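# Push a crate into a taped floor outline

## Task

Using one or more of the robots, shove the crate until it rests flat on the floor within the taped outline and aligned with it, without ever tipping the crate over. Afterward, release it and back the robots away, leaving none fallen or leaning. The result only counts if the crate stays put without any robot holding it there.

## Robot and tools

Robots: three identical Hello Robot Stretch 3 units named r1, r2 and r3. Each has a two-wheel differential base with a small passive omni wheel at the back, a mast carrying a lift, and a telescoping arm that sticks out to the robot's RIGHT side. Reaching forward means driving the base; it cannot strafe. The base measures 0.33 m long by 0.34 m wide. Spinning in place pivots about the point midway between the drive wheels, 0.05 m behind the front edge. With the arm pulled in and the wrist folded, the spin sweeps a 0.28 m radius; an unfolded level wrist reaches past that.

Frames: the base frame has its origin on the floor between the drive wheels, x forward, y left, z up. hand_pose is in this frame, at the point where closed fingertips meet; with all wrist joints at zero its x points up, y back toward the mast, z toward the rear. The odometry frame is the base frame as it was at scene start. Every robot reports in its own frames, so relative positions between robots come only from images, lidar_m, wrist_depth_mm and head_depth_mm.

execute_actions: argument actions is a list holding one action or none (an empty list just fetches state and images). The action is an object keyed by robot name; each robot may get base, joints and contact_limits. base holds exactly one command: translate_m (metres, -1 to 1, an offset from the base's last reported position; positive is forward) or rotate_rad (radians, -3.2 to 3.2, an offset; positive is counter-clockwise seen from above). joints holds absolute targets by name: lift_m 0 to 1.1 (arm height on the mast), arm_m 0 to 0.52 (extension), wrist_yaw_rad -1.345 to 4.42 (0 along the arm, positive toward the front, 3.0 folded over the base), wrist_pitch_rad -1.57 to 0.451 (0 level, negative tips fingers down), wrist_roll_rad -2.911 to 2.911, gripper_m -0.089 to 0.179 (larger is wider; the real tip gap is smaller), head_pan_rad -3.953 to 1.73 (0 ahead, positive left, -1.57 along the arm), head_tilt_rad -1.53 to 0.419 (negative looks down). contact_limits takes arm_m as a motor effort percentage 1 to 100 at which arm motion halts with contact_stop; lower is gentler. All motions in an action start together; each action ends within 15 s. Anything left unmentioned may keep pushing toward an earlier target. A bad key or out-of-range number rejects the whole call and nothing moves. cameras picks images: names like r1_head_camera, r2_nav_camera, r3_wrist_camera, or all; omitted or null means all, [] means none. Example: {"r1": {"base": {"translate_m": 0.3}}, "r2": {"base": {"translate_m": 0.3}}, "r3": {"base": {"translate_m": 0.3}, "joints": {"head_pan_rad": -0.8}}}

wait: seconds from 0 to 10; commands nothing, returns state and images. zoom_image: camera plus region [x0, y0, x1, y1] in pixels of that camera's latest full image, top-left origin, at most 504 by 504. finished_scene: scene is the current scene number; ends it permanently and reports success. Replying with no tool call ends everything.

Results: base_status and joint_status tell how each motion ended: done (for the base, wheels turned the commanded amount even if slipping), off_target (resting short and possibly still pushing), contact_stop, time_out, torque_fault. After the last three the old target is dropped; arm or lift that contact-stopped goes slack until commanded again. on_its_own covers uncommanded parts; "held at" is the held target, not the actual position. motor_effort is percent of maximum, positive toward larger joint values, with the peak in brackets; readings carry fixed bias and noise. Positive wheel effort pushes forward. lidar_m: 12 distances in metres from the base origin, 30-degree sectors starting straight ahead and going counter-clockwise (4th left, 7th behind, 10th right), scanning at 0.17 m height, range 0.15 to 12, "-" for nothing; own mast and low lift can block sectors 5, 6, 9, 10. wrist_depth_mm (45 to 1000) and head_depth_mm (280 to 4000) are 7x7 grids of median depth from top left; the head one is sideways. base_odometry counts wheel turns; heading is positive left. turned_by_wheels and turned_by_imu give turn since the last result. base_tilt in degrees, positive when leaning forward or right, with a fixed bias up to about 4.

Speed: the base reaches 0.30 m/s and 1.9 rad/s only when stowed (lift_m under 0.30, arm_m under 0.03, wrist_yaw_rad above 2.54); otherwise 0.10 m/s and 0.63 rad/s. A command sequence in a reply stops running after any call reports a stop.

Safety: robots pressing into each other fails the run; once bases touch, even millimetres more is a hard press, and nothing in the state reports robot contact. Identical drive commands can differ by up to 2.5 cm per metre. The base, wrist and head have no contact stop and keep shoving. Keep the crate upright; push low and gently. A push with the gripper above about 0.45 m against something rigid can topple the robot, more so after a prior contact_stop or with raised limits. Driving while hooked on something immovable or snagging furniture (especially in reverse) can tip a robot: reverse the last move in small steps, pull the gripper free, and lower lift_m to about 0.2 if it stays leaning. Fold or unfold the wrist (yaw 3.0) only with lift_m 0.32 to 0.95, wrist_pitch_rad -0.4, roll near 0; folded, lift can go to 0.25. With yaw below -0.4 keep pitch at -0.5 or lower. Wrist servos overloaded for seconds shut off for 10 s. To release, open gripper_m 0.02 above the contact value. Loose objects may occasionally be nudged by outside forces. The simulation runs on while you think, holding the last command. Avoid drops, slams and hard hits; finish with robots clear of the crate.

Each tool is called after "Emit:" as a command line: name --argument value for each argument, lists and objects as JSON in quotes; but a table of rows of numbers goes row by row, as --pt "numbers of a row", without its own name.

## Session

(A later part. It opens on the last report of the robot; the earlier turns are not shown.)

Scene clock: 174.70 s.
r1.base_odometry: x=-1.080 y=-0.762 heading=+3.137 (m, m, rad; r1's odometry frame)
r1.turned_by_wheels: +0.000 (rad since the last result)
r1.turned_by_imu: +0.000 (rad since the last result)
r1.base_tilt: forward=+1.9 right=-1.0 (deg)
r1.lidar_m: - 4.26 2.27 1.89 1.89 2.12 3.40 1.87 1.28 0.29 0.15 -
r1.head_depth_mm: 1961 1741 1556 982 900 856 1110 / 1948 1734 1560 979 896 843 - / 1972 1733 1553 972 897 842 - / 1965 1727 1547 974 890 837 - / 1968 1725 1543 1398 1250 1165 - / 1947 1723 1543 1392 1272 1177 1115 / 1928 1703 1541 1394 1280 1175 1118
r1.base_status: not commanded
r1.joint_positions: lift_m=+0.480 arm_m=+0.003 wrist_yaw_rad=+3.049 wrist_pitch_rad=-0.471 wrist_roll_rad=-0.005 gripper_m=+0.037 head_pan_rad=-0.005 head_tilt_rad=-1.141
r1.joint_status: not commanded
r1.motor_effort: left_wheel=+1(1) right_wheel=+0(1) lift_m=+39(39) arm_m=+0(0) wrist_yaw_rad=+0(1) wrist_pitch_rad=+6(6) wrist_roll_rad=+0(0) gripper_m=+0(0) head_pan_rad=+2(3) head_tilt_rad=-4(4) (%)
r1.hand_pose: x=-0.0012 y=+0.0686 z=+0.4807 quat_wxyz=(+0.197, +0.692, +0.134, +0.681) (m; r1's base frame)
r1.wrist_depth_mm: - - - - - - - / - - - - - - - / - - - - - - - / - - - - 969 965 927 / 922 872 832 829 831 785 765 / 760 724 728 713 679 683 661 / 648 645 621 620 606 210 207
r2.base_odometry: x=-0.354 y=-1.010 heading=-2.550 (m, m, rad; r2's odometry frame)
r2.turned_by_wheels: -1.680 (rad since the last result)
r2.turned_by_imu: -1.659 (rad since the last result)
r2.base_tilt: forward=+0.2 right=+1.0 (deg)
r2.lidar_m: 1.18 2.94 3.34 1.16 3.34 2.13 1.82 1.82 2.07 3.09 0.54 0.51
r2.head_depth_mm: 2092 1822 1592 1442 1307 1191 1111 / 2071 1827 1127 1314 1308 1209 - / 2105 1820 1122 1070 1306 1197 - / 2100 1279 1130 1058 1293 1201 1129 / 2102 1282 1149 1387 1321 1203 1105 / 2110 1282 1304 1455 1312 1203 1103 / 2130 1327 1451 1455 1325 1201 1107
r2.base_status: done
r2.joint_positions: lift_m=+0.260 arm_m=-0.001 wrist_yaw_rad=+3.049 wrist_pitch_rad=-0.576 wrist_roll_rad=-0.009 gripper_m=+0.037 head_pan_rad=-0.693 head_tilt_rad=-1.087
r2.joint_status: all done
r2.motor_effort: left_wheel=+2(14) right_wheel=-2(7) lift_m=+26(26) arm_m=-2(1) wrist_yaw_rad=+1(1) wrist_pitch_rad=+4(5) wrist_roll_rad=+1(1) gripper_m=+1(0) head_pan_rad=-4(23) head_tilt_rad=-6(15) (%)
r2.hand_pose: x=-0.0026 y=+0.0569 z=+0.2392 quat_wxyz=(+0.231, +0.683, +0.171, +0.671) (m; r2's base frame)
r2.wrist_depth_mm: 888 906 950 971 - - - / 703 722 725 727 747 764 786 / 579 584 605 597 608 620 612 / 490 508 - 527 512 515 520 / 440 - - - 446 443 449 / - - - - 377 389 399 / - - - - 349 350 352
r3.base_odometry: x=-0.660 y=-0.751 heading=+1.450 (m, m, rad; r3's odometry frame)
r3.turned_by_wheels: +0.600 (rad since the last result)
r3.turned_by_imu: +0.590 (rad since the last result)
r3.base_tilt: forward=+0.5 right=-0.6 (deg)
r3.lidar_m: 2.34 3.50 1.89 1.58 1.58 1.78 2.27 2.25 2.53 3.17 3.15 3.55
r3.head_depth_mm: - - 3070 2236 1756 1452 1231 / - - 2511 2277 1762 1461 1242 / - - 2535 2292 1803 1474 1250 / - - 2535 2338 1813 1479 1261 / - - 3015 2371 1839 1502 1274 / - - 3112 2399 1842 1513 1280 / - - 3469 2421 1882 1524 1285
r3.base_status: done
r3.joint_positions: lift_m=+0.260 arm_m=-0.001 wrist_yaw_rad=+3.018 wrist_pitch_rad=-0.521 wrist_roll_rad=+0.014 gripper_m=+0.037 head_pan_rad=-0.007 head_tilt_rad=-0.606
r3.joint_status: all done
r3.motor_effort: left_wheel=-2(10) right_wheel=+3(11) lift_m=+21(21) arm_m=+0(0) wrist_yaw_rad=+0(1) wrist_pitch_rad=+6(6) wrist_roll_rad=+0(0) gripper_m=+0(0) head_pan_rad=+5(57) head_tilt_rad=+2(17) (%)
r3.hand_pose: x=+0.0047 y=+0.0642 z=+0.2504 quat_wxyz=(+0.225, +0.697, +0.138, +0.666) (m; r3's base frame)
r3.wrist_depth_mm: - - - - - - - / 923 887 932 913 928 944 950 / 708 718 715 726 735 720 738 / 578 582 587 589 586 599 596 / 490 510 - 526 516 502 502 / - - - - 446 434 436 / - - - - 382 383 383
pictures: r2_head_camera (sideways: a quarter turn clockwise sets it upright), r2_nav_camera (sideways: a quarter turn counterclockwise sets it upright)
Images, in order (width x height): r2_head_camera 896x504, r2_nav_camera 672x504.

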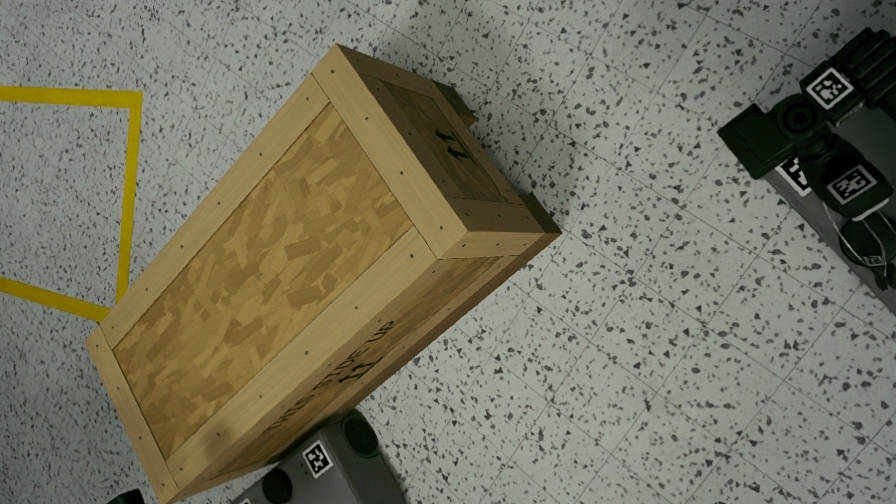

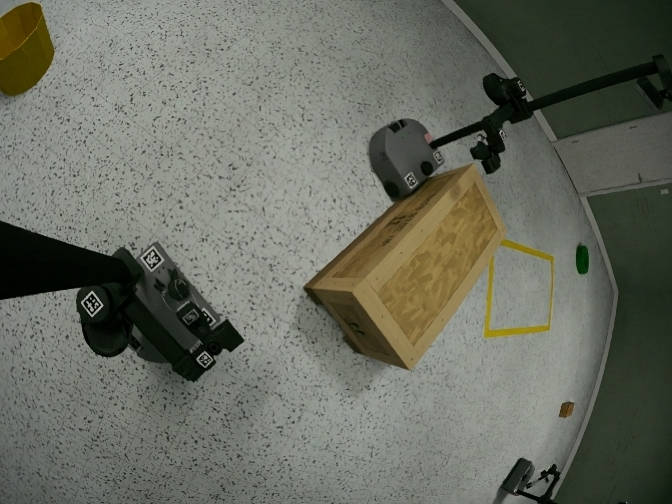

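Emit:
execute_actions --actions '[{"r2":{"base":{"translate_m":0.48}}}]' --cameras '[]'

Emit:
execute_actions --actions '[{"r2":{"base":{"rotate_rad":-1.59},"joints":{"head_pan_rad":0,"head_tilt_rad":-1.2}}}]' --cameras '["r2_head_camera","r2_nav_camera"]'

Scene clock: 183.27 s.
r1.base_odometry: x=-1.080 y=-0.762 heading=+3.137 (m, m, rad; r1's odometry frame)
r1.turned_by_wheels: +0.000 (rad since the last result)
r1.turned_by_imu: +0.000 (rad since the last result)
r1.base_tilt: forward=+1.9 right=-1.0 (deg)
r1.lidar_m: - 4.26 2.28 1.89 1.89 2.11 3.43 1.86 0.71 0.28 0.15 -
r1.head_depth_mm: 1977 1759 1574 978 901 856 1106 / 1977 1739 1554 980 897 842 - / 1971 1737 1556 979 894 840 - / 1967 1733 1561 971 892 842 - / 1935 1731 1553 1397 1250 1168 - / 1923 1725 1549 1395 1273 1176 1113 / 1940 1707 1543 1391 1282 1175 1110
r1.base_status: not commanded
r1.joint_positions: lift_m=+0.480 arm_m=+0.003 wrist_yaw_rad=+3.049 wrist_pitch_rad=-0.471 wrist_roll_rad=-0.005 gripper_m=+0.037 head_pan_rad=-0.005 head_tilt_rad=-1.141
r1.joint_status: not commanded
r1.motor_effort: left_wheel=+0(0) right_wheel=+0(0) lift_m=+39(38) arm_m=+0(0) wrist_yaw_rad=+0(1) wrist_pitch_rad=+6(6) wrist_roll_rad=+0(0) gripper_m=-1(0) head_pan_rad=+2(2) head_tilt_rad=-4(4) (%)
r1.hand_pose: x=-0.0012 y=+0.0686 z=+0.4807 quat_wxyz=(+0.197, +0.692, +0.134, +0.681) (m; r1's base frame)
r1.wrist_depth_mm: - - - - - - - / - - - - - - - / - - - - - - - / - - - - - 973 943 / 912 895 863 847 852 801 776 / 779 745 731 716 684 691 675 / 643 635 619 631 605 210 207
r2.base_odometry: x=-0.753 y=-1.278 heading=-2.550 (m, m, rad; r2's odometry frame)
r2.turned_by_wheels: +0.000 (rad since the last result)
r2.turned_by_imu: +0.003 (rad since the last result)
r2.base_tilt: forward=+0.3 right=+1.0 (deg)
r2.lidar_m: 0.84 2.47 2.84 3.47 1.29 2.65 2.28 2.27 0.35 0.34 0.35 0.50
r2.head_depth_mm: 2086 1810 1610 1003 908 933 1116 / 2080 1828 1123 1008 932 1158 - / 2105 1813 1126 1005 1153 1192 - / 2120 1811 1119 1081 1301 1196 1128 / 2108 1839 1072 1258 1295 1201 1105 / 2123 1834 820 1279 1261 1200 1107 / 2119 1808 1227 1293 1306 1213 1106
r2.base_status: done
r2.joint_positions: lift_m=+0.260 arm_m=-0.001 wrist_yaw_rad=+3.049 wrist_pitch_rad=-0.576 wrist_roll_rad=-0.009 gripper_m=+0.037 head_pan_rad=-0.693 head_tilt_rad=-1.087
r2.joint_status: not commanded
r2.motor_effort: left_wheel=+2(13) right_wheel=-1(7) lift_m=+26(26) arm_m=-2(2) wrist_yaw_rad=+1(2) wrist_pitch_rad=+4(4) wrist_roll_rad=+0(1) gripper_m=+0(0) head_pan_rad=-3(3) head_tilt_rad=-4(5) (%)
r2.hand_pose: x=-0.0026 y=+0.0569 z=+0.2392 quat_wxyz=(+0.231, +0.683, +0.171, +0.671) (m; r2's base frame)
r2.wrist_depth_mm: 891 902 937 963 - - - / 713 717 736 732 736 761 765 / 581 587 607 600 605 606 619 / 498 510 - 524 512 519 523 / 439 - - - 448 443 450 / - - - - 383 391 393 / - - - - 348 350 350
r3.base_odometry: x=-0.660 y=-0.751 heading=+1.450 (m, m, rad; r3's odometry frame)
r3.turned_by_wheels: +0.000 (rad since the last result)
r3.turned_by_imu: -0.001 (rad since the last result)
r3.base_tilt: forward=+0.4 right=-0.6 (deg)
r3.lidar_m: 2.34 3.50 1.89 1.58 1.58 1.78 2.26 2.25 2.54 3.16 3.14 3.56
r3.head_depth_mm: - - 3094 2238 1767 1453 1223 / - - 2529 2274 1787 1460 1244 / - - 2526 2294 1792 1467 1250 / - - 2516 2331 1813 1489 1264 / - - 2954 2366 1833 1493 1271 / - - 3397 2384 1852 1506 1271 / - - 3451 2445 1865 1522 1282
r3.base_status: not commanded
r3.joint_positions: lift_m=+0.260 arm_m=-0.001 wrist_yaw_rad=+3.018 wrist_pitch_rad=-0.521 wrist_roll_rad=+0.014 gripper_m=+0.037 head_pan_rad=-0.007 head_tilt_rad=-0.606
r3.joint_status: not commanded
r3.motor_effort: left_wheel=-1(2) right_wheel=+2(3) lift_m=+21(21) arm_m=+0(0) wrist_yaw_rad=+0(1) wrist_pitch_rad=+6(6) wrist_roll_rad=+0(0) gripper_m=+0(0) head_pan_rad=+4(4) head_tilt_rad=+2(3) (%)
r3.hand_pose: x=+0.0047 y=+0.0642 z=+0.2504 quat_wxyz=(+0.225, +0.697, +0.138, +0.666) (m; r3's base frame)
r3.wrist_depth_mm: - - - - - - - / 919 896 933 937 939 954 949 / 718 712 719 721 727 720 740 / 588 590 592 591 589 595 600 / 493 506 - 528 510 499 503 / - - - - 446 431 434 / - - - - 381 379 382
pictures: none
No camera images: the call's "cameras" was empty. Leave "cameras" out to get every camera's image.

Scene clock: 185.53 s.
r1.base_odometry: x=-1.080 y=-0.762 heading=+3.137 (m, m, rad; r1's odometry frame)
r1.turned_by_wheels: +0.000 (rad since the last result)
r1.turned_by_imu: +0.000 (rad since the last result)
r1.base_tilt: forward=+1.8 right=-1.0 (deg)
r1.lidar_m: - 4.24 2.27 1.90 1.89 2.12 3.44 1.87 0.64 0.29 0.15 -
r1.head_depth_mm: 1977 1751 1572 985 897 857 1108 / 1968 1746 1558 980 895 843 - / 1939 1733 1551 977 894 844 - / 1955 1735 1558 972 888 836 - / 1919 1729 1547 1400 1253 1168 - / 1965 1714 1542 1407 1284 1178 1114 / 1931 1705 1532 1396 1276 1172 1113
r1.base_status: not commanded
r1.joint_positions: lift_m=+0.480 arm_m=+0.003 wrist_yaw_rad=+3.049 wrist_pitch_rad=-0.471 wrist_roll_rad=-0.005 gripper_m=+0.037 head_pan_rad=-0.005 head_tilt_rad=-1.141
r1.joint_status: not commanded
r1.motor_effort: left_wheel=+0(1) right_wheel=+0(0) lift_m=+38(39) arm_m=+0(0) wrist_yaw_rad=+0(1) wrist_pitch_rad=+6(6) wrist_roll_rad=+0(0) gripper_m=+0(0) head_pan_rad=+2(2) head_tilt_rad=-4(3) (%)
r1.hand_pose: x=-0.0012 y=+0.0686 z=+0.4807 quat_wxyz=(+0.197, +0.692, +0.134, +0.681) (m; r1's base frame)
r1.wrist_depth_mm: - - - - - - - / - - - - - - - / - - - - - - - / - - - - 994 952 934 / 889 889 834 826 832 810 795 / 712 724 727 702 682 697 670 / 639 631 628 627 607 210 206
r2.base_odometry: x=-0.753 y=-1.278 heading=+2.144 (m, m, rad; r2's odometry frame)
r2.turned_by_wheels: -1.590 (rad since the last result)
r2.turned_by_imu: -1.570 (rad since the last result)
r2.base_tilt: forward=+0.2 right=+0.9 (deg)
r2.lidar_m: 0.34 0.35 0.50 0.84 2.47 2.83 3.46 1.27 2.67 2.28 2.27 0.35
r2.head_depth_mm: 1797 1621 1486 1374 1263 1179 1096 / 1812 1627 1486 1371 1265 1194 - / 1806 1620 1066 979 1239 1190 - / 1808 1631 1042 956 1232 1191 - / 1818 1650 1041 957 1230 1196 - / 1824 1645 1045 962 1233 1189 1136 / 1831 1650 1045 962 1239 1183 1112
r2.base_status: done
r2.joint_positions: lift_m=+0.260 arm_m=-0.001 wrist_yaw_rad=+3.049 wrist_pitch_rad=-0.576 wrist_roll_rad=-0.009 gripper_m=+0.037 head_pan_rad=-0.007 head_tilt_rad=-1.186
r2.joint_status: all done
r2.motor_effort: left_wheel=+2(14) right_wheel=-2(9) lift_m=+26(26) arm_m=-2(2) wrist_yaw_rad=+0(1) wrist_pitch_rad=+4(5) wrist_roll_rad=+1(1) gripper_m=-1(0) head_pan_rad=+3(42) head_tilt_rad=-6(16) (%)
r2.hand_pose: x=-0.0026 y=+0.0569 z=+0.2392 quat_wxyz=(+0.231, +0.683, +0.171, +0.671) (m; r2's base frame)
r2.wrist_depth_mm: 913 911 938 610 586 502 354 / 699 710 715 682 640 505 355 / 591 585 590 595 605 509 356 / 495 516 - 530 515 483 360 / 437 - - - 451 445 362 / - - - - 383 391 367 / - - - - 346 351 345
r3.base_odometry: x=-0.660 y=-0.751 heading=+1.450 (m, m, rad; r3's odometry frame)
r3.turned_by_wheels: +0.000 (rad since the last result)
r3.turned_by_imu: +0.000 (rad since the last result)
r3.base_tilt: forward=+0.4 right=-0.6 (deg)
r3.lidar_m: 2.34 3.49 1.89 1.58 1.58 1.78 2.26 2.25 2.54 3.17 3.14 3.56
r3.head_depth_mm: - - 3094 2253 1764 1449 1235 / - - 2537 2267 1774 1456 1238 / - - 2532 2320 1792 1475 1244 / - - 2536 2328 1820 1483 1253 / - - 3016 2360 1819 1499 1263 / - - 3402 2390 1858 1507 1273 / - - 3447 2420 1869 1518 1283
r3.base_status: not commanded
r3.joint_positions: lift_m=+0.260 arm_m=-0.001 wrist_yaw_rad=+3.018 wrist_pitch_rad=-0.521 wrist_roll_rad=+0.014 gripper_m=+0.037 head_pan_rad=-0.007 head_tilt_rad=-0.606
r3.joint_status: not commanded
r3.motor_effort: left_wheel=-2(2) right_wheel=+2(2) lift_m=+21(21) arm_m=+0(0) wrist_yaw_rad=+2(0) wrist_pitch_rad=+6(6) wrist_roll_rad=+0(0) gripper_m=+0(1) head_pan_rad=+4(5) head_tilt_rad=+4(2) (%)
r3.hand_pose: x=+0.0047 y=+0.0642 z=+0.2504 quat_wxyz=(+0.225, +0.697, +0.138, +0.666) (m; r3's base frame)
r3.wrist_depth_mm: - - - - - - - / 920 893 922 920 937 933 952 / 715 718 704 731 725 726 737 / 579 584 589 591 598 590 596 / 493 509 - 529 517 503 502 / - - - - 446 438 434 / - - - - 381 385 385
pictures: r2_head_camera (sideways: a quarter turn clockwise sets it upright), r2_nav_camera (sideways: a quarter turn counterclockwise sets it upright)
Images, in order (width x height): r2_head_camera 896x504, r2_nav_camera 672x504.

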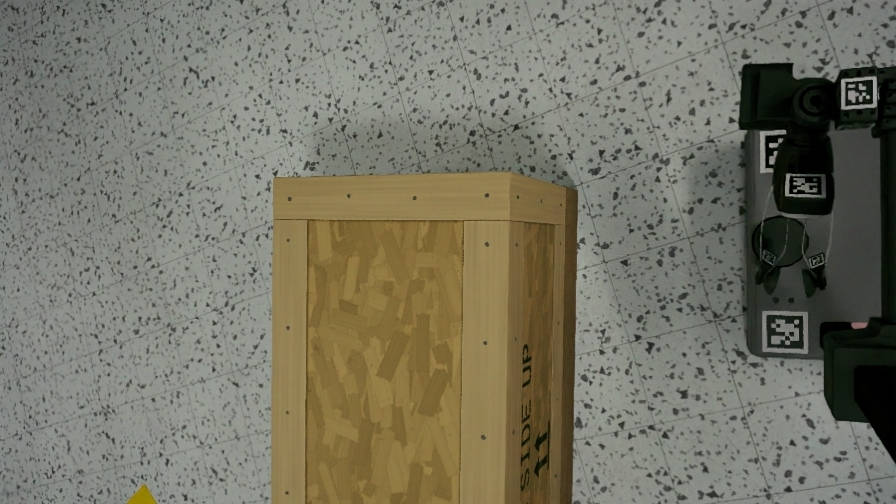

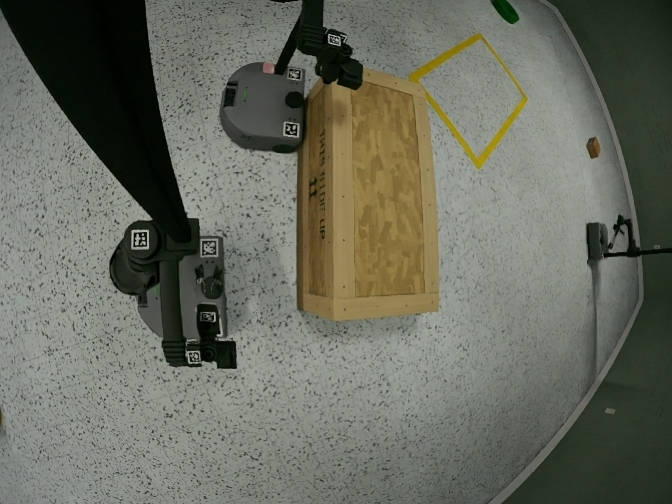

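Well aligned. Approach, then test push.

Emit:
execute_actions --actions '[{"r2":{"base":{"translate_m":0.27},"joints":{"lift_m":0.5}}}]' --cameras '[]'

Emit:
execute_actions --actions '[{"r1":{"base":{"translate_m":0.3}},"r2":{"base":{"translate_m":0.3}}}]' --cameras '["r1_head_camera","r2_head_camera","r2_nav_camera"]'

Scene clock: 192.67 s.
r1.base_odometry: x=-1.080 y=-0.762 heading=+3.137 (m, m, rad; r1's odometry frame)
r1.turned_by_wheels: +0.000 (rad since the last result)
r1.turned_by_imu: +0.000 (rad since the last result)
r1.base_tilt: forward=+2.0 right=-1.0 (deg)
r1.lidar_m: - 4.23 2.27 1.90 1.89 2.12 3.42 1.87 3.43 0.29 0.15 -
r1.head_depth_mm: 1962 1742 1566 980 899 857 1105 / 1968 1735 1559 979 899 844 - / 1972 1737 1557 977 897 841 - / 1948 1731 1553 970 892 842 - / 1943 1724 1538 1401 1246 1172 - / 1945 1718 1538 1396 1278 1184 1117 / 1915 1713 1543 1396 1272 1179 1111
r1.base_status: not commanded
r1.joint_positions: lift_m=+0.480 arm_m=+0.003 wrist_yaw_rad=+3.049 wrist_pitch_rad=-0.471 wrist_roll_rad=-0.005 gripper_m=+0.037 head_pan_rad=-0.005 head_tilt_rad=-1.141
r1.joint_status: not commanded
r1.motor_effort: left_wheel=+1(1) right_wheel=-1(0) lift_m=+39(39) arm_m=+0(0) wrist_yaw_rad=+1(1) wrist_pitch_rad=+6(7) wrist_roll_rad=+0(0) gripper_m=+0(0) head_pan_rad=+3(2) head_tilt_rad=-4(4) (%)
r1.hand_pose: x=-0.0012 y=+0.0686 z=+0.4807 quat_wxyz=(+0.197, +0.692, +0.134, +0.681) (m; r1's base frame)
r1.wrist_depth_mm: - - - - - - - / - - - - - - - / - - - - - - - / - - - - 993 963 920 / 878 841 836 859 837 794 802 / 768 741 738 691 667 685 666 / 653 631 619 624 594 211 208
r2.base_odometry: x=-0.899 y=-1.051 heading=+2.144 (m, m, rad; r2's odometry frame)
r2.turned_by_wheels: +0.000 (rad since the last result)
r2.turned_by_imu: +0.001 (rad since the last result)
r2.base_tilt: forward=+0.2 right=+0.9 (deg)
r2.lidar_m: - - 0.15 0.31 2.55 2.92 1.58 1.52 2.58 2.20 2.20 -
r2.head_depth_mm: 1801 1637 1488 1367 1271 1185 - / 1800 1633 1483 1366 1262 1180 - / 1795 1635 1494 962 891 838 - / 1798 1638 1499 956 885 833 - / 1816 1649 1492 959 888 835 - / 1809 1638 1503 958 888 841 1116 / 1829 1658 1506 961 887 852 1121
r2.base_status: done
r2.joint_positions: lift_m=+0.500 arm_m=-0.001 wrist_yaw_rad=+3.049 wrist_pitch_rad=-0.576 wrist_roll_rad=-0.009 gripper_m=+0.037 head_pan_rad=-0.007 head_tilt_rad=-1.187
r2.joint_status: all done
r2.motor_effort: left_wheel=+3(14) right_wheel=-2(8) lift_m=+38(42) arm_m=-2(2) wrist_yaw_rad=+1(1) wrist_pitch_rad=+5(4) wrist_roll_rad=+1(1) gripper_m=+0(0) head_pan_rad=+3(3) head_tilt_rad=-6(6) (%)
r2.hand_pose: x=-0.0026 y=+0.0569 z=+0.4787 quat_wxyz=(+0.231, +0.683, +0.171, +0.671) (m; r2's base frame)
r2.wrist_depth_mm: - - - - 590 603 - / - - 878 783 458 462 488 / 927 940 716 704 366 371 378 / 797 815 765 767 314 314 318 / 690 695 710 687 270 271 273 / 613 619 - 624 248 240 239 / 561 565 - - 235 212 213
r3.base_odometry: x=-0.660 y=-0.751 heading=+1.450 (m, m, rad; r3's odometry frame)
r3.turned_by_wheels: +0.000 (rad since the last result)
r3.turned_by_imu: -0.001 (rad since the last result)
r3.base_tilt: forward=+0.4 right=-0.6 (deg)
r3.lidar_m: 2.34 3.48 1.89 1.59 1.58 1.78 2.26 2.25 2.53 3.17 3.15 3.54
r3.head_depth_mm: - - 3106 2245 1762 1448 1238 / - - 2522 2283 1772 1459 1246 / - - 2537 2309 1798 1470 1248 / - - 2542 2338 1810 1484 1254 / - - 3052 2367 1833 1498 1261 / - - 3453 2409 1847 1505 1274 / - - 3474 2432 1870 1532 1288
r3.base_status: not commanded
r3.joint_positions: lift_m=+0.260 arm_m=-0.001 wrist_yaw_rad=+3.018 wrist_pitch_rad=-0.521 wrist_roll_rad=+0.014 gripper_m=+0.037 head_pan_rad=-0.007 head_tilt_rad=-0.606
r3.joint_status: not commanded
r3.motor_effort: left_wheel=-2(2) right_wheel=+3(2) lift_m=+22(21) arm_m=+0(0) wrist_yaw_rad=-1(0) wrist_pitch_rad=+6(6) wrist_roll_rad=+0(0) gripper_m=+1(0) head_pan_rad=+3(4) head_tilt_rad=+2(2) (%)
r3.hand_pose: x=+0.0047 y=+0.0642 z=+0.2504 quat_wxyz=(+0.225, +0.697, +0.138, +0.666) (m; r3's base frame)
r3.wrist_depth_mm: - - - - - - - / 919 896 932 942 934 938 944 / 714 709 719 716 724 726 734 / 585 578 592 587 599 602 596 / 493 510 - 528 511 507 505 / - - - - 444 436 434 / - - - - 379 383 384
pictures: none
No camera images: the call's "cameras" was empty. Leave "cameras" out to get every camera's image.

Scene clock: 197.50 s.
r1.base_odometry: x=-1.379 y=-0.761 heading=+3.138 (m, m, rad; r1's odometry frame)
r1.turned_by_wheels: +0.000 (rad since the last result)
r1.turned_by_imu: -0.003 (rad since the last result)
r1.base_tilt: forward=+1.8 right=-1.0 (deg)
r1.lidar_m: - - 2.29 1.90 1.90 2.12 3.41 1.89 3.44 0.20 0.15 -
r1.head_depth_mm: 1965 1745 1562 1414 900 848 1105 / 1960 1747 1557 1410 900 830 - / 1949 1730 1552 1408 896 832 - / 1973 1738 1544 1401 895 832 - / 1944 1736 1545 1398 1246 1162 - / 1937 1734 1542 1396 1278 1176 1113 / 1924 1715 1532 1390 1283 1178 1113
r1.base_status: translate_m off_target (by the wheels' count: +0.2998 of +0.3000)
r1.joint_positions: lift_m=+0.480 arm_m=+0.003 wrist_yaw_rad=+3.049 wrist_pitch_rad=-0.471 wrist_roll_rad=-0.005 gripper_m=+0.037 head_pan_rad=-0.005 head_tilt_rad=-1.141
r1.joint_status: not commanded
r1.on_its_own: left_wheel is at rest, and its effort (+51) is outside its rest range (-18 to +18); right_wheel is at rest, and its effort (+24) is outside its rest range (-18 to +18)
r1.motor_effort: left_wheel=+51(68) right_wheel=+24(66) lift_m=+37(38) arm_m=+0(0) wrist_yaw_rad=+0(0) wrist_pitch_rad=+6(6) wrist_roll_rad=+0(0) gripper_m=+0(0) head_pan_rad=+2(2) head_tilt_rad=-3(4) (%)
r1.hand_pose: x=-0.0012 y=+0.0686 z=+0.4807 quat_wxyz=(+0.196, +0.692, +0.134, +0.681) (m; r1's base frame)
r1.wrist_depth_mm: - - - - - - - / - - - - - - - / - - - - - - - / - - - - 981 989 950 / 905 867 851 850 829 791 757 / 744 740 707 707 684 673 663 / 640 643 622 616 608 211 207
r2.base_odometry: x=-1.062 y=-0.799 heading=+2.144 (m, m, rad; r2's odometry frame)
r2.turned_by_wheels: +0.000 (rad since the last result)
r2.turned_by_imu: -0.029 (rad since the last result)
r2.base_tilt: forward=+0.2 right=+0.9 (deg)
r2.lidar_m: - - 0.15 0.21 2.56 2.89 3.76 1.54 2.62 2.20 2.20 -
r2.head_depth_mm: 1802 1628 1478 1362 1257 1188 - / 1795 1627 1476 1365 1266 1175 - / 1807 1635 1480 1351 894 830 - / 1803 1640 1491 954 880 825 - / 1825 1640 1490 956 887 828 - / 1815 1642 1499 954 886 834 1128 / 1820 1646 1492 958 886 832 1121
r2.base_status: translate_m off_target (by the wheels' count: +0.2997 of +0.3000)
r2.joint_positions: lift_m=+0.500 arm_m=-0.001 wrist_yaw_rad=+3.050 wrist_pitch_rad=-0.576 wrist_roll_rad=-0.009 gripper_m=+0.037 head_pan_rad=-0.005 head_tilt_rad=-1.189
r2.joint_status: not commanded
r2.on_its_own: left_wheel is at rest, and its effort (+46) is outside its rest range (-18 to +18); right_wheel is at rest, and its effort (+28) is outside its rest range (-18 to +18)
r2.motor_effort: left_wheel=+46(85) right_wheel=+28(56) lift_m=+33(37) arm_m=-2(2) wrist_yaw_rad=+1(1) wrist_pitch_rad=+5(5) wrist_roll_rad=+1(1) gripper_m=+0(1) head_pan_rad=+2(4) head_tilt_rad=-4(6) (%)
r2.hand_pose: x=-0.0027 y=+0.0569 z=+0.4789 quat_wxyz=(+0.231, +0.683, +0.171, +0.671) (m; r2's base frame)
r2.wrist_depth_mm: - - - 649 592 637 - / - - 884 521 454 462 - / 946 964 731 593 371 372 373 / 803 816 763 666 307 314 316 / 687 713 702 684 270 274 272 / 629 621 - 581 234 238 241 / 547 566 - - 214 212 214
r3.base_odometry: x=-0.660 y=-0.751 heading=+1.450 (m, m, rad; r3's odometry frame)
r3.turned_by_wheels: +0.000 (rad since the last result)
r3.turned_by_imu: -0.001 (rad since the last result)
r3.base_tilt: forward=+0.4 right=-0.6 (deg)
r3.lidar_m: 2.35 3.50 1.89 1.58 1.58 1.78 2.26 2.25 2.53 3.17 3.14 3.56
r3.head_depth_mm: - - 3144 2246 1758 1450 1231 / - - 2532 2297 1776 1458 1239 / - - 2510 2306 1800 1465 1252 / - - 2528 2336 1815 1490 1258 / - - 3009 2359 1825 1500 1266 / - - 3341 2406 1858 1512 1269 / - - 3447 2442 1872 1530 1285
r3.base_status: not commanded
r3.joint_positions: lift_m=+0.260 arm_m=-0.001 wrist_yaw_rad=+3.018 wrist_pitch_rad=-0.521 wrist_roll_rad=+0.014 gripper_m=+0.037 head_pan_rad=-0.007 head_tilt_rad=-0.606
r3.joint_status: not commanded
r3.motor_effort: left_wheel=-2(1) right_wheel=+3(3) lift_m=+21(21) arm_m=+0(0) wrist_yaw_rad=+0(1) wrist_pitch_rad=+6(6) wrist_roll_rad=+0(0) gripper_m=+0(1) head_pan_rad=+4(5) head_tilt_rad=+2(3) (%)
r3.hand_pose: x=+0.0047 y=+0.0642 z=+0.2504 quat_wxyz=(+0.225, +0.697, +0.138, +0.666) (m; r3's base frame)
r3.wrist_depth_mm: - - - - - - - / 899 891 923 928 936 940 971 / 708 701 730 728 735 721 726 / 585 586 586 590 598 596 600 / 496 508 - 533 516 506 503 / - - - - 446 432 431 / - - - - 384 386 384
pictures: r1_head_camera (sideways: a quarter turn clockwise sets it upright), r2_head_camera (sideways: a quarter turn clockwise sets it upright), r2_nav_camera (sideways: a quarter turn counterclockwise sets it upright)
Images, in order (width x height): r1_head_camera 896x504, r2_head_camera 896x504, r2_nav_camera 672x504.

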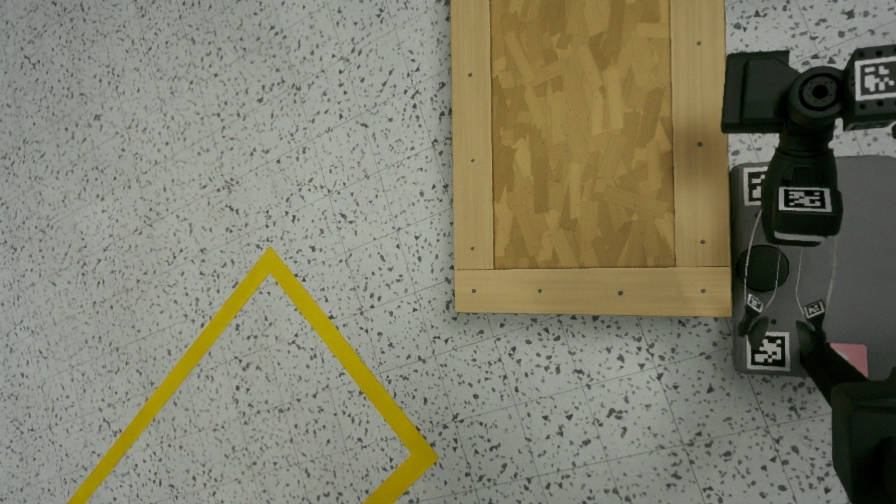

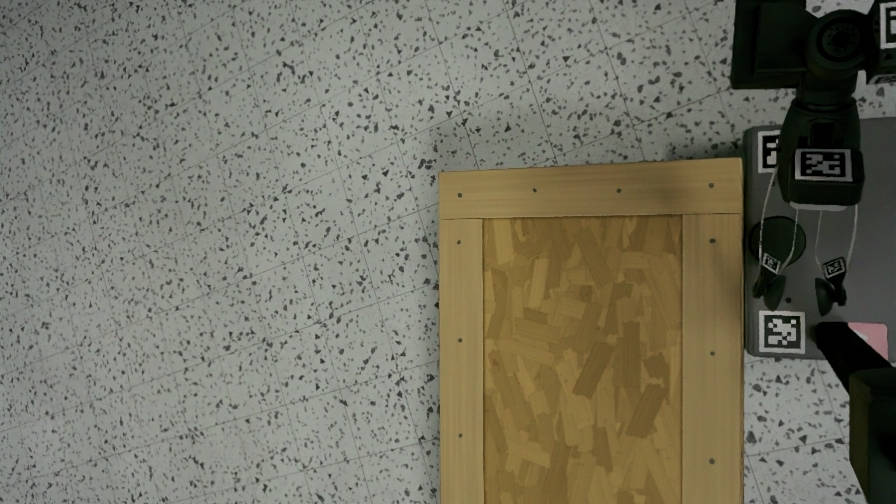

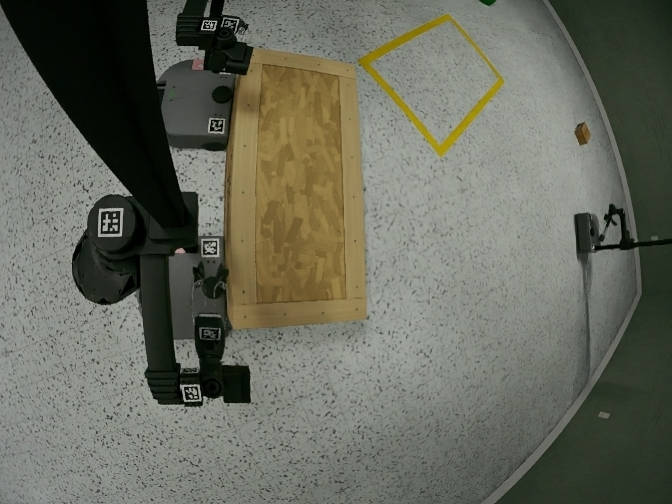

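Emit:
execute_actions --actions '[{"r1":{"base":{"translate_m":-0.01}},"r2":{"base":{"translate_m":-0.5},"joints":{"lift_m":0.27}},"r3":{"base":{"rotate_rad":0.285}}}]' --cameras '[]'

Emit:
execute_actions --actions '[{"r2":{"base":{"rotate_rad":1.59}},"r3":{"base":{"translate_m":1.0}}}]' --cameras '[]'

Emit:
execute_actions --actions '[{"r2":{"base":{"translate_m":0.26}},"r3":{"base":{"translate_m":1.0},"joints":{"head_pan_rad":-0.3,"head_tilt_rad":-0.9}}}]' --cameras '["r3_head_camera"]'

Emit:
execute_actions --actions '[{"r2":{"base":{"rotate_rad":-1.59},"joints":{"head_tilt_rad":-1.1}}}]' --cameras '["r2_head_camera","r2_nav_camera"]'

Scene clock: 257.97 s.
r1.base_odometry: x=-1.369 y=-0.761 heading=+3.138 (m, m, rad; r1's odometry frame)
r1.turned_by_wheels: +0.000 (rad since the last result)
r1.turned_by_imu: +0.000 (rad since the last result)
r1.base_tilt: forward=+1.9 right=-1.0 (deg)
r1.lidar_m: - - 2.28 1.90 1.89 2.11 3.41 0.77 0.76 0.24 0.15 -
r1.head_depth_mm: 1966 1754 1555 986 899 854 1103 / 1973 1749 1550 973 896 842 - / 1947 1713 1551 977 894 841 - / 1955 1743 1540 1402 890 842 - / 1947 1736 1554 1398 1249 1170 - / 1926 1723 1552 1412 1280 1183 1116 / 1937 1705 1536 1398 1267 1173 1112
r1.base_status: done
r1.joint_positions: lift_m=+0.480 arm_m=+0.003 wrist_yaw_rad=+3.049 wrist_pitch_rad=-0.471 wrist_roll_rad=-0.005 gripper_m=+0.037 head_pan_rad=-0.005 head_tilt_rad=-1.141
r1.joint_status: not commanded
r1.motor_effort: left_wheel=+0(39) right_wheel=+0(17) lift_m=+38(37) arm_m=+0(0) wrist_yaw_rad=+0(0) wrist_pitch_rad=+6(6) wrist_roll_rad=+0(0) gripper_m=+0(0) head_pan_rad=+2(2) head_tilt_rad=-4(3) (%)
r1.hand_pose: x=-0.0012 y=+0.0686 z=+0.4807 quat_wxyz=(+0.196, +0.692, +0.134, +0.681) (m; r1's base frame)
r1.wrist_depth_mm: - - - - - - - / - - - - - - - / - - - - - - - / - - - - 983 956 936 / 885 857 850 848 822 807 789 / 739 722 734 720 677 674 666 / 663 643 627 619 604 208 206
r2.base_odometry: x=-0.790 y=-1.219 heading=+2.144 (m, m, rad; r2's odometry frame)
r2.turned_by_wheels: +0.000 (rad since the last result)
r2.turned_by_imu: -0.005 (rad since the last result)
r2.base_tilt: forward=+0.2 right=+0.9 (deg)
r2.lidar_m: 0.55 0.57 0.78 2.41 2.40 2.70 3.29 1.09 2.81 2.35 2.35 2.64
r2.head_depth_mm: 1792 1625 1477 1359 1260 1177 1098 / 1804 1630 1483 1360 1264 1189 - / 1796 1610 1428 1341 1267 1192 - / 1819 1138 1035 1259 1266 1192 - / 1815 1139 1044 1266 1267 1191 - / 1831 1140 1043 1265 1270 1183 1125 / 1831 1150 1046 1256 1282 1190 1110
r2.base_status: done
r2.joint_positions: lift_m=+0.270 arm_m=-0.001 wrist_yaw_rad=+3.050 wrist_pitch_rad=-0.576 wrist_roll_rad=-0.009 gripper_m=+0.037 head_pan_rad=-0.005 head_tilt_rad=-1.189
r2.joint_status: all done
r2.motor_effort: left_wheel=+1(34) right_wheel=+0(23) lift_m=+26(28) arm_m=-2(2) wrist_yaw_rad=+1(0) wrist_pitch_rad=+5(5) wrist_roll_rad=+1(1) gripper_m=+0(0) head_pan_rad=+3(2) head_tilt_rad=-5(4) (%)
r2.hand_pose: x=-0.0027 y=+0.0569 z=+0.2492 quat_wxyz=(+0.231, +0.683, +0.171, +0.671) (m; r2's base frame)
r2.wrist_depth_mm: 934 933 963 - 642 606 547 / 727 735 738 765 687 667 551 / 593 604 607 621 620 638 554 / 500 506 - 531 528 526 518 / 454 - - - 463 458 463 / - - - - 391 404 406 / - - - - 357 360 364
r3.base_odometry: x=-0.660 y=-0.751 heading=+1.735 (m, m, rad; r3's odometry frame)
r3.turned_by_wheels: +0.285 (rad since the last result)
r3.turned_by_imu: +0.279 (rad since the last result)
r3.base_tilt: forward=+0.4 right=-0.6 (deg)
r3.lidar_m: 2.34 2.32 1.66 1.58 1.62 2.18 2.26 2.32 3.09 3.15 3.25 2.34
r3.head_depth_mm: - - 2419 2238 1757 1453 1230 / - - 2482 2268 1776 1452 1243 / - - 3214 2287 1797 1466 1249 / - - 3281 2340 1824 1477 1257 / - - 3320 2371 1820 1493 1267 / - - 3421 2385 1862 1512 1273 / - - 3475 2431 1880 1527 1288
r3.base_status: done
r3.joint_positions: lift_m=+0.260 arm_m=-0.001 wrist_yaw_rad=+3.018 wrist_pitch_rad=-0.521 wrist_roll_rad=+0.014 gripper_m=+0.037 head_pan_rad=-0.007 head_tilt_rad=-0.605
r3.joint_status: not commanded
r3.motor_effort: left_wheel=-2(9) right_wheel=+2(11) lift_m=+21(21) arm_m=+0(0) wrist_yaw_rad=+0(0) wrist_pitch_rad=+6(6) wrist_roll_rad=+0(0) gripper_m=+0(1) head_pan_rad=+4(5) head_tilt_rad=+2(3) (%)
r3.hand_pose: x=+0.0047 y=+0.0642 z=+0.2504 quat_wxyz=(+0.225, +0.697, +0.138, +0.666) (m; r3's base frame)
r3.wrist_depth_mm: - - - - - - - / 922 889 929 933 941 945 937 / 704 709 727 725 724 721 739 / 581 587 588 590 591 598 596 / 500 504 - 529 518 501 506 / - - - - 446 435 438 / - - - - 380 385 385
pictures: none
No camera images: the call's "cameras" was empty. Leave "cameras" out to get every camera's image.

Scene clock: 262.90 s.
r1.base_odometry: x=-1.369 y=-0.761 heading=+3.138 (m, m, rad; r1's odometry frame)
r1.turned_by_wheels: +0.000 (rad since the last result)
r1.turned_by_imu: +0.000 (rad since the last result)
r1.base_tilt: forward=+1.9 right=-1.0 (deg)
r1.lidar_m: - - 2.28 1.90 1.89 2.11 3.42 1.88 0.81 0.24 0.15 -
r1.head_depth_mm: 1814 1733 1575 982 896 856 1104 / 1905 1742 1558 976 898 843 - / 1945 1729 1559 978 892 840 - / 1953 1721 1540 1411 894 842 - / 1954 1725 1549 1397 1246 1166 - / 1935 1737 1541 1393 1268 1177 1114 / 1962 1726 1532 1393 1278 1183 1110
r1.base_status: not commanded
r1.joint_positions: lift_m=+0.480 arm_m=+0.003 wrist_yaw_rad=+3.049 wrist_pitch_rad=-0.471 wrist_roll_rad=-0.005 gripper_m=+0.037 head_pan_rad=-0.005 head_tilt_rad=-1.141
r1.joint_status: not commanded
r1.motor_effort: left_wheel=+1(1) right_wheel=+0(0) lift_m=+38(38) arm_m=+0(0) wrist_yaw_rad=-1(0) wrist_pitch_rad=+7(7) wrist_roll_rad=+0(0) gripper_m=+0(0) head_pan_rad=+3(2) head_tilt_rad=-4(3) (%)
r1.hand_pose: x=-0.0012 y=+0.0686 z=+0.4807 quat_wxyz=(+0.196, +0.692, +0.134, +0.681) (m; r1's base frame)
r1.wrist_depth_mm: - - - - - - - / - - - - - - - / - - - - - - - / - - - - 996 953 929 / 896 874 863 832 818 825 779 / 746 750 723 724 669 680 662 / 642 640 613 625 597 209 208
r2.base_odometry: x=-0.790 y=-1.219 heading=-2.549 (m, m, rad; r2's odometry frame)
r2.turned_by_wheels: +1.590 (rad since the last result)
r2.turned_by_imu: +1.569 (rad since the last result)
r2.base_tilt: forward=+0.2 right=+1.0 (deg)
r2.lidar_m: 2.41 2.40 2.71 3.29 3.27 2.80 2.35 2.35 2.65 0.55 0.57 0.79
r2.head_depth_mm: 1722 1609 1279 1240 1265 1178 1102 / 1792 1624 1437 1324 1259 1192 - / 1796 1623 1487 1368 1273 1179 - / 1809 1632 1493 1367 1267 1196 - / 1805 1638 1488 1380 1274 1180 - / 1821 1643 1494 1380 1273 1188 1129 / 1800 1632 1503 1387 1287 1182 1106
r2.base_status: done
r2.joint_positions: lift_m=+0.270 arm_m=-0.001 wrist_yaw_rad=+3.050 wrist_pitch_rad=-0.576 wrist_roll_rad=-0.009 gripper_m=+0.037 head_pan_rad=-0.005 head_tilt_rad=-1.189
r2.joint_status: not commanded
r2.motor_effort: left_wheel=-1(8) right_wheel=+2(12) lift_m=+26(26) arm_m=-2(3) wrist_yaw_rad=+1(1) wrist_pitch_rad=+4(5) wrist_roll_rad=+1(1) gripper_m=+1(0) head_pan_rad=+2(2) head_tilt_rad=-5(4) (%)
r2.hand_pose: x=-0.0027 y=+0.0569 z=+0.2492 quat_wxyz=(+0.231, +0.683, +0.171, +0.671) (m; r2's base frame)
r2.wrist_depth_mm: 837 850 986 - - - - / 738 728 754 745 765 770 793 / 600 602 621 624 621 629 637 / 503 521 - 533 529 529 531 / 455 - - - 458 460 463 / - - - - 393 403 400 / - - - - 354 359 361
r3.base_odometry: x=-0.823 y=+0.235 heading=+1.735 (m, m, rad; r3's odometry frame)
r3.turned_by_wheels: +0.000 (rad since the last result)
r3.turned_by_imu: -0.003 (rad since the last result)
r3.base_tilt: forward=+0.4 right=-0.5 (deg)
r3.lidar_m: 1.39 2.37 1.69 1.61 1.66 2.22 3.24 3.32 3.28 3.11 3.22 1.39
r3.head_depth_mm: - - 2635 1611 1672 1453 1228 / - - 3016 2183 1723 1463 1242 / - - 3223 2293 1792 1472 1245 / - - 3281 2349 1830 1481 1260 / - - 3323 2353 1833 1493 1269 / - - 3423 2392 1853 1514 1278 / - - 3514 2429 1871 1523 1288
r3.base_status: done
r3.joint_positions: lift_m=+0.260 arm_m=-0.001 wrist_yaw_rad=+3.018 wrist_pitch_rad=-0.521 wrist_roll_rad=+0.014 gripper_m=+0.037 head_pan_rad=-0.007 head_tilt_rad=-0.605
r3.joint_status: not commanded
r3.motor_effort: left_wheel=-2(9) right_wheel=+2(12) lift_m=+21(21) arm_m=+0(0) wrist_yaw_rad=-1(0) wrist_pitch_rad=+6(6) wrist_roll_rad=+0(0) gripper_m=-1(0) head_pan_rad=+3(3) head_tilt_rad=+2(3) (%)
r3.hand_pose: x=+0.0047 y=+0.0642 z=+0.2504 quat_wxyz=(+0.225, +0.697, +0.138, +0.666) (m; r3's base frame)
r3.wrist_depth_mm: - - - - - - - / 916 894 937 938 936 944 934 / 707 722 720 727 728 731 723 / 583 582 585 592 595 595 597 / 497 505 - 531 514 501 505 / - - - - 446 431 438 / - - - - 383 385 385
pictures: none
No camera images: the call's "cameras" was empty. Leave "cameras" out to get every camera's image.

Scene clock: 267.93 s.
r1.base_odometry: x=-1.369 y=-0.761 heading=+3.138 (m, m, rad; r1's odometry frame)
r1.turned_by_wheels: +0.000 (rad since the last result)
r1.turned_by_imu: +0.000 (rad since the last result)
r1.base_tilt: forward=+1.9 right=-1.0 (deg)
r1.lidar_m: - - 2.28 1.90 1.89 2.11 3.41 0.62 3.43 0.24 0.15 -
r1.head_depth_mm: 1966 1746 1573 979 898 856 1102 / 1965 1744 1545 981 898 844 - / 1967 1743 1561 974 893 845 - / 1958 1728 1557 1410 892 842 - / 1943 1727 1556 1407 1249 1169 - / 1941 1708 1551 1395 1280 1181 1117 / 1948 1709 1547 1408 1279 1170 1115
r1.base_status: not commanded
r1.joint_positions: lift_m=+0.480 arm_m=+0.003 wrist_yaw_rad=+3.049 wrist_pitch_rad=-0.471 wrist_roll_rad=-0.005 gripper_m=+0.037 head_pan_rad=-0.005 head_tilt_rad=-1.141
r1.joint_status: not commanded
r1.motor_effort: left_wheel=+0(0) right_wheel=+0(0) lift_m=+38(37) arm_m=+0(0) wrist_yaw_rad=+0(0) wrist_pitch_rad=+6(6) wrist_roll_rad=+0(0) gripper_m=+0(0) head_pan_rad=+2(3) head_tilt_rad=-5(3) (%)
r1.hand_pose: x=-0.0012 y=+0.0686 z=+0.4807 quat_wxyz=(+0.196, +0.692, +0.134, +0.681) (m; r1's base frame)
r1.wrist_depth_mm: - - - - - - - / - - - - - - - / - - - - - - - / - - - - 982 979 928 / 892 881 855 825 836 778 790 / 761 725 731 704 685 676 669 / 652 637 623 622 594 209 207
r2.base_odometry: x=-1.006 y=-1.364 heading=-2.549 (m, m, rad; r2's odometry frame)
r2.turned_by_wheels: +0.000 (rad since the last result)
r2.turned_by_imu: +0.001 (rad since the last result)
r2.base_tilt: forward=+0.1 right=+0.9 (deg)
r2.lidar_m: 2.16 2.15 2.44 3.36 1.23 3.08 2.60 2.60 0.57 0.55 0.57 0.69
r2.head_depth_mm: 1800 1628 1456 1196 1129 1178 1093 / 1786 1626 1479 1354 1242 1187 - / 1789 1634 1486 1362 1267 1190 - / 1785 1631 1493 1365 1272 1183 - / 1820 1638 1493 1373 1264 1190 - / 1810 1633 1492 1382 1278 1186 1135 / 1808 1636 1500 1382 1279 1191 1111
r2.base_status: done
r2.joint_positions: lift_m=+0.270 arm_m=-0.001 wrist_yaw_rad=+3.050 wrist_pitch_rad=-0.576 wrist_roll_rad=-0.009 gripper_m=+0.037 head_pan_rad=-0.005 head_tilt_rad=-1.189
r2.joint_status: not commanded
r2.motor_effort: left_wheel=-1(10) right_wheel=+2(11) lift_m=+26(26) arm_m=-3(2) wrist_yaw_rad=+0(1) wrist_pitch_rad=+4(5) wrist_roll_rad=+1(1) gripper_m=+0(1) head_pan_rad=+2(2) head_tilt_rad=-5(5) (%)
r2.hand_pose: x=-0.0027 y=+0.0569 z=+0.2492 quat_wxyz=(+0.231, +0.683, +0.171, +0.671) (m; r2's base frame)
r2.wrist_depth_mm: 886 935 950 - - - - / 715 732 754 764 774 778 781 / 600 590 613 614 610 635 644 / 508 512 - 538 525 531 532 / 458 - - - 466 458 454 / - - - - 392 404 408 / - - - - 359 357 361
r3.base_odometry: x=-0.986 y=+1.222 heading=+1.735 (m, m, rad; r3's odometry frame)
r3.turned_by_wheels: +0.000 (rad since the last result)
r3.turned_by_imu: -0.003 (rad since the last result)
r3.base_tilt: forward=+0.4 right=-0.6 (deg)
r3.lidar_m: 2.32 2.43 1.73 1.65 1.70 2.26 4.22 4.35 3.22 0.85 0.50 0.48
r3.head_depth_mm: 2967 1473 1678 1136 982 1124 1115 / 3108 2325 1804 1573 1207 1208 1123 / 3195 2425 1981 1655 1436 1259 1123 / 3239 2454 2005 1677 1435 1265 1130 / 3260 2356 2018 1696 1457 1274 1140 / 3325 2535 2045 1714 1474 1291 1147 / 3388 2579 2079 1737 1485 1298 1156
r3.base_status: done
r3.joint_positions: lift_m=+0.260 arm_m=-0.001 wrist_yaw_rad=+3.018 wrist_pitch_rad=-0.521 wrist_roll_rad=+0.014 gripper_m=+0.037 head_pan_rad=-0.293 head_tilt_rad=-0.889
r3.joint_status: all done
r3.motor_effort: left_wheel=-1(8) right_wheel=+2(11) lift_m=+21(21) arm_m=+0(0) wrist_yaw_rad=+0(0) wrist_pitch_rad=+6(6) wrist_roll_rad=+0(0) gripper_m=+1(1) head_pan_rad=-4(31) head_tilt_rad=-5(24) (%)
r3.hand_pose: x=+0.0047 y=+0.0642 z=+0.2504 quat_wxyz=(+0.225, +0.697, +0.138, +0.666) (m; r3's base frame)
r3.wrist_depth_mm: - - - - - - - / 915 898 928 941 926 958 932 / 710 720 714 724 717 730 724 / 584 583 585 585 597 591 593 / 496 510 - 533 513 505 504 / - - - - 448 431 437 / - - - - 380 383 383
pictures: r3_head_camera (sideways: a quarter turn clockwise sets it upright)
Images, in order (width x height): r3_head_camera 896x504.

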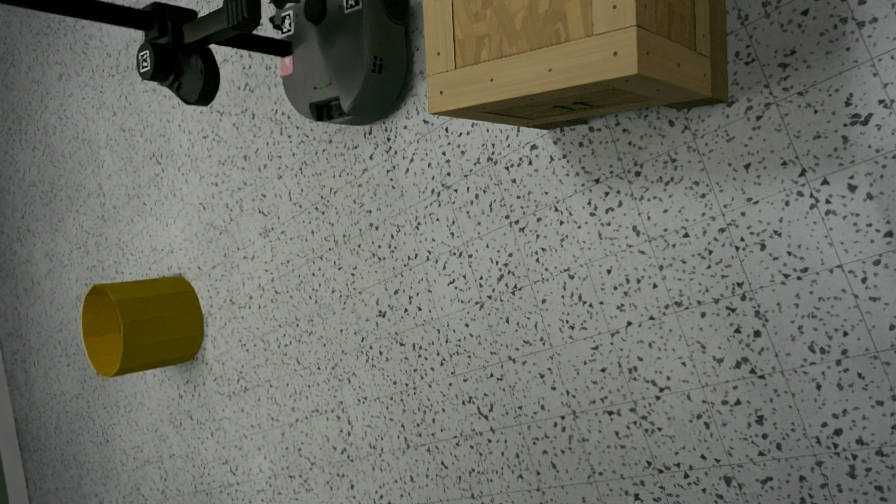

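Scene clock: 270.07 s.
r1.base_odometry: x=-1.369 y=-0.761 heading=+3.138 (m, m, rad; r1's odometry frame)
r1.turned_by_wheels: +0.000 (rad since the last result)
r1.turned_by_imu: +0.000 (rad since the last result)
r1.base_tilt: forward=+1.9 right=-1.1 (deg)
r1.lidar_m: - - 2.28 1.90 1.89 2.12 3.42 0.61 0.64 0.24 0.15 -
r1.head_depth_mm: 1979 1742 1568 979 896 856 1101 / 1975 1746 1550 978 895 842 - / 1966 1750 1567 976 898 839 - / 1949 1718 1553 1398 897 839 - / 1957 1728 1544 1416 1248 1163 - / 1952 1709 1533 1396 1275 1179 1113 / 1933 1704 1539 1393 1281 1171 1117
r1.base_status: not commanded
r1.joint_positions: lift_m=+0.480 arm_m=+0.003 wrist_yaw_rad=+3.049 wrist_pitch_rad=-0.471 wrist_roll_rad=-0.005 gripper_m=+0.037 head_pan_rad=-0.005 head_tilt_rad=-1.141
r1.joint_status: not commanded
r1.motor_effort: left_wheel=+1(0) right_wheel=+1(0) lift_m=+38(38) arm_m=+0(1) wrist_yaw_rad=+0(0) wrist_pitch_rad=+7(6) wrist_roll_rad=+0(0) gripper_m=+0(0) head_pan_rad=+2(2) head_tilt_rad=-3(3) (%)
r1.hand_pose: x=-0.0012 y=+0.0686 z=+0.4807 quat_wxyz=(+0.196, +0.692, +0.134, +0.681) (m; r1's base frame)
r1.wrist_depth_mm: - - - - - - - / - - - - - - - / - - - - - - - / - - - - 989 928 901 / 891 874 871 827 854 807 781 / 746 734 702 690 674 699 665 / 647 640 639 624 610 209 206
r2.base_odometry: x=-1.006 y=-1.364 heading=+2.144 (m, m, rad; r2's odometry frame)
r2.turned_by_wheels: -1.590 (rad since the last result)
r2.turned_by_imu: -1.570 (rad since the last result)
r2.base_tilt: forward=+0.2 right=+0.9 (deg)
r2.lidar_m: 0.55 0.57 0.69 2.17 2.16 2.44 3.38 1.22 3.09 2.60 2.59 0.57
r2.head_depth_mm: 1363 1616 1126 1058 1291 1193 1095 / 2038 1702 1105 1053 1306 1189 1126 / 2038 1784 1119 1052 1300 1195 1129 / 2033 1803 1112 1051 1302 1200 1126 / 2066 1801 1112 1053 1296 1198 1127 / 2075 1808 1123 1057 1198 1191 1108 / 2068 1817 1124 1054 1146 1156 1106
r2.base_status: done
r2.joint_positions: lift_m=+0.270 arm_m=-0.001 wrist_yaw_rad=+3.050 wrist_pitch_rad=-0.576 wrist_roll_rad=-0.009 gripper_m=+0.037 head_pan_rad=-0.005 head_tilt_rad=-1.100
r2.joint_status: all done
r2.motor_effort: left_wheel=+2(14) right_wheel=-1(8) lift_m=+26(26) arm_m=-2(2) wrist_yaw_rad=+1(1) wrist_pitch_rad=+4(5) wrist_roll_rad=+1(1) gripper_m=+1(0) head_pan_rad=+1(2) head_tilt_rad=+0(11) (%)
r2.hand_pose: x=-0.0027 y=+0.0569 z=+0.2492 quat_wxyz=(+0.231, +0.683, +0.171, +0.671) (m; r2's base frame)
r2.wrist_depth_mm: 917 947 949 - - 598 530 / 728 743 745 756 577 456 463 / 597 604 612 616 573 454 435 / 506 504 - 536 528 505 506 / 449 - - - 463 454 463 / - - - - 393 400 404 / - - - - 358 362 359
r3.base_odometry: x=-0.986 y=+1.222 heading=+1.735 (m, m, rad; r3's odometry frame)
r3.turned_by_wheels: +0.000 (rad since the last result)
r3.turned_by_imu: +0.000 (rad since the last result)
r3.base_tilt: forward=+0.4 right=-0.5 (deg)
r3.lidar_m: 2.32 2.44 1.73 1.65 1.69 2.27 4.22 4.34 3.23 0.85 0.50 0.48
r3.head_depth_mm: 3039 1524 1722 1133 983 1127 1115 / 3113 2387 1901 1575 1204 1212 1121 / 3133 2440 1978 1657 1434 1261 1125 / 3263 2457 1998 1673 1443 1268 1135 / 3266 2348 2023 1688 1462 1276 1140 / 3336 2532 2055 1717 1475 1285 1152 / 3432 2583 2061 1720 1483 1295 1156
r3.base_status: not commanded
r3.joint_positions: lift_m=+0.260 arm_m=-0.001 wrist_yaw_rad=+3.018 wrist_pitch_rad=-0.521 wrist_roll_rad=+0.014 gripper_m=+0.037 head_pan_rad=-0.293 head_tilt_rad=-0.889
r3.joint_status: not commanded
r3.motor_effort: left_wheel=-1(1) right_wheel=+2(2) lift_m=+22(21) arm_m=+0(0) wrist_yaw_rad=+0(0) wrist_pitch_rad=+6(6) wrist_roll_rad=+0(0) gripper_m=+2(1) head_pan_rad=-4(4) head_tilt_rad=-4(5) (%)
r3.hand_pose: x=+0.0047 y=+0.0642 z=+0.2504 quat_wxyz=(+0.225, +0.697, +0.138, +0.666) (m; r3's base frame)
r3.wrist_depth_mm: - - - - - - - / 910 880 925 923 939 951 946 / 711 719 722 721 724 734 737 / 591 586 589 593 591 594 600 / 492 511 - 531 515 505 503 / - - - - 448 433 436 / - - - - 381 383 381
pictures: r2_head_camera (sideways: a quarter turn clockwise sets it upright), r2_nav_camera (sideways: a quarter turn counterclockwise sets it upright)
Images, in order (width x height): r2_head_camera 896x504, r2_nav_camera 672x504.

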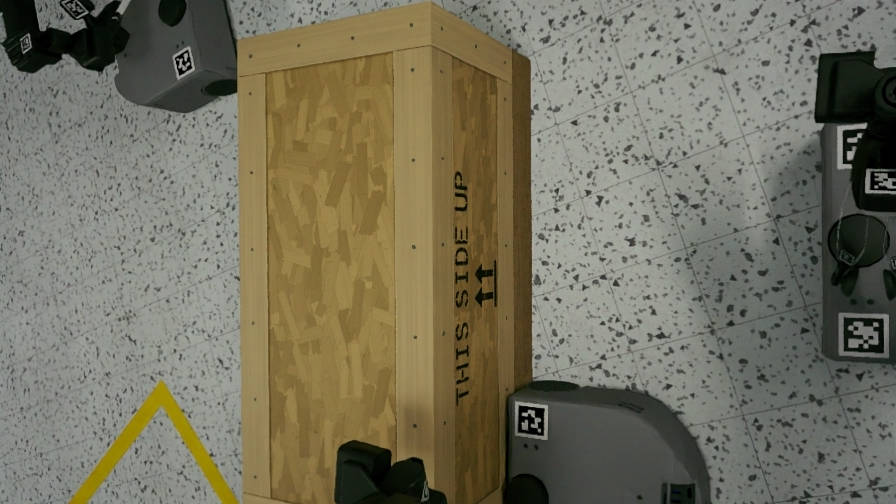

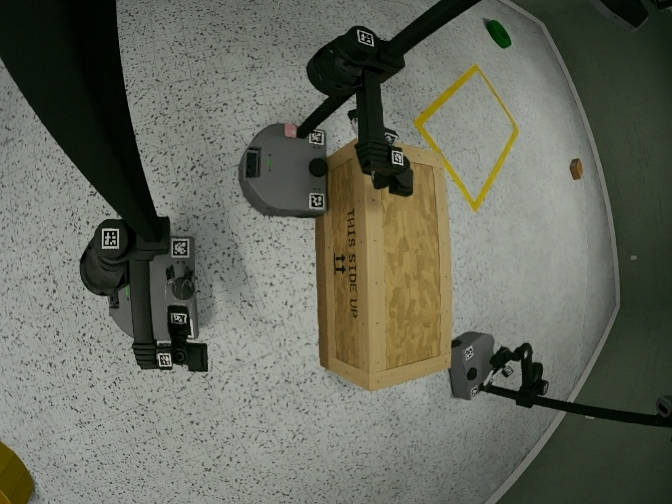

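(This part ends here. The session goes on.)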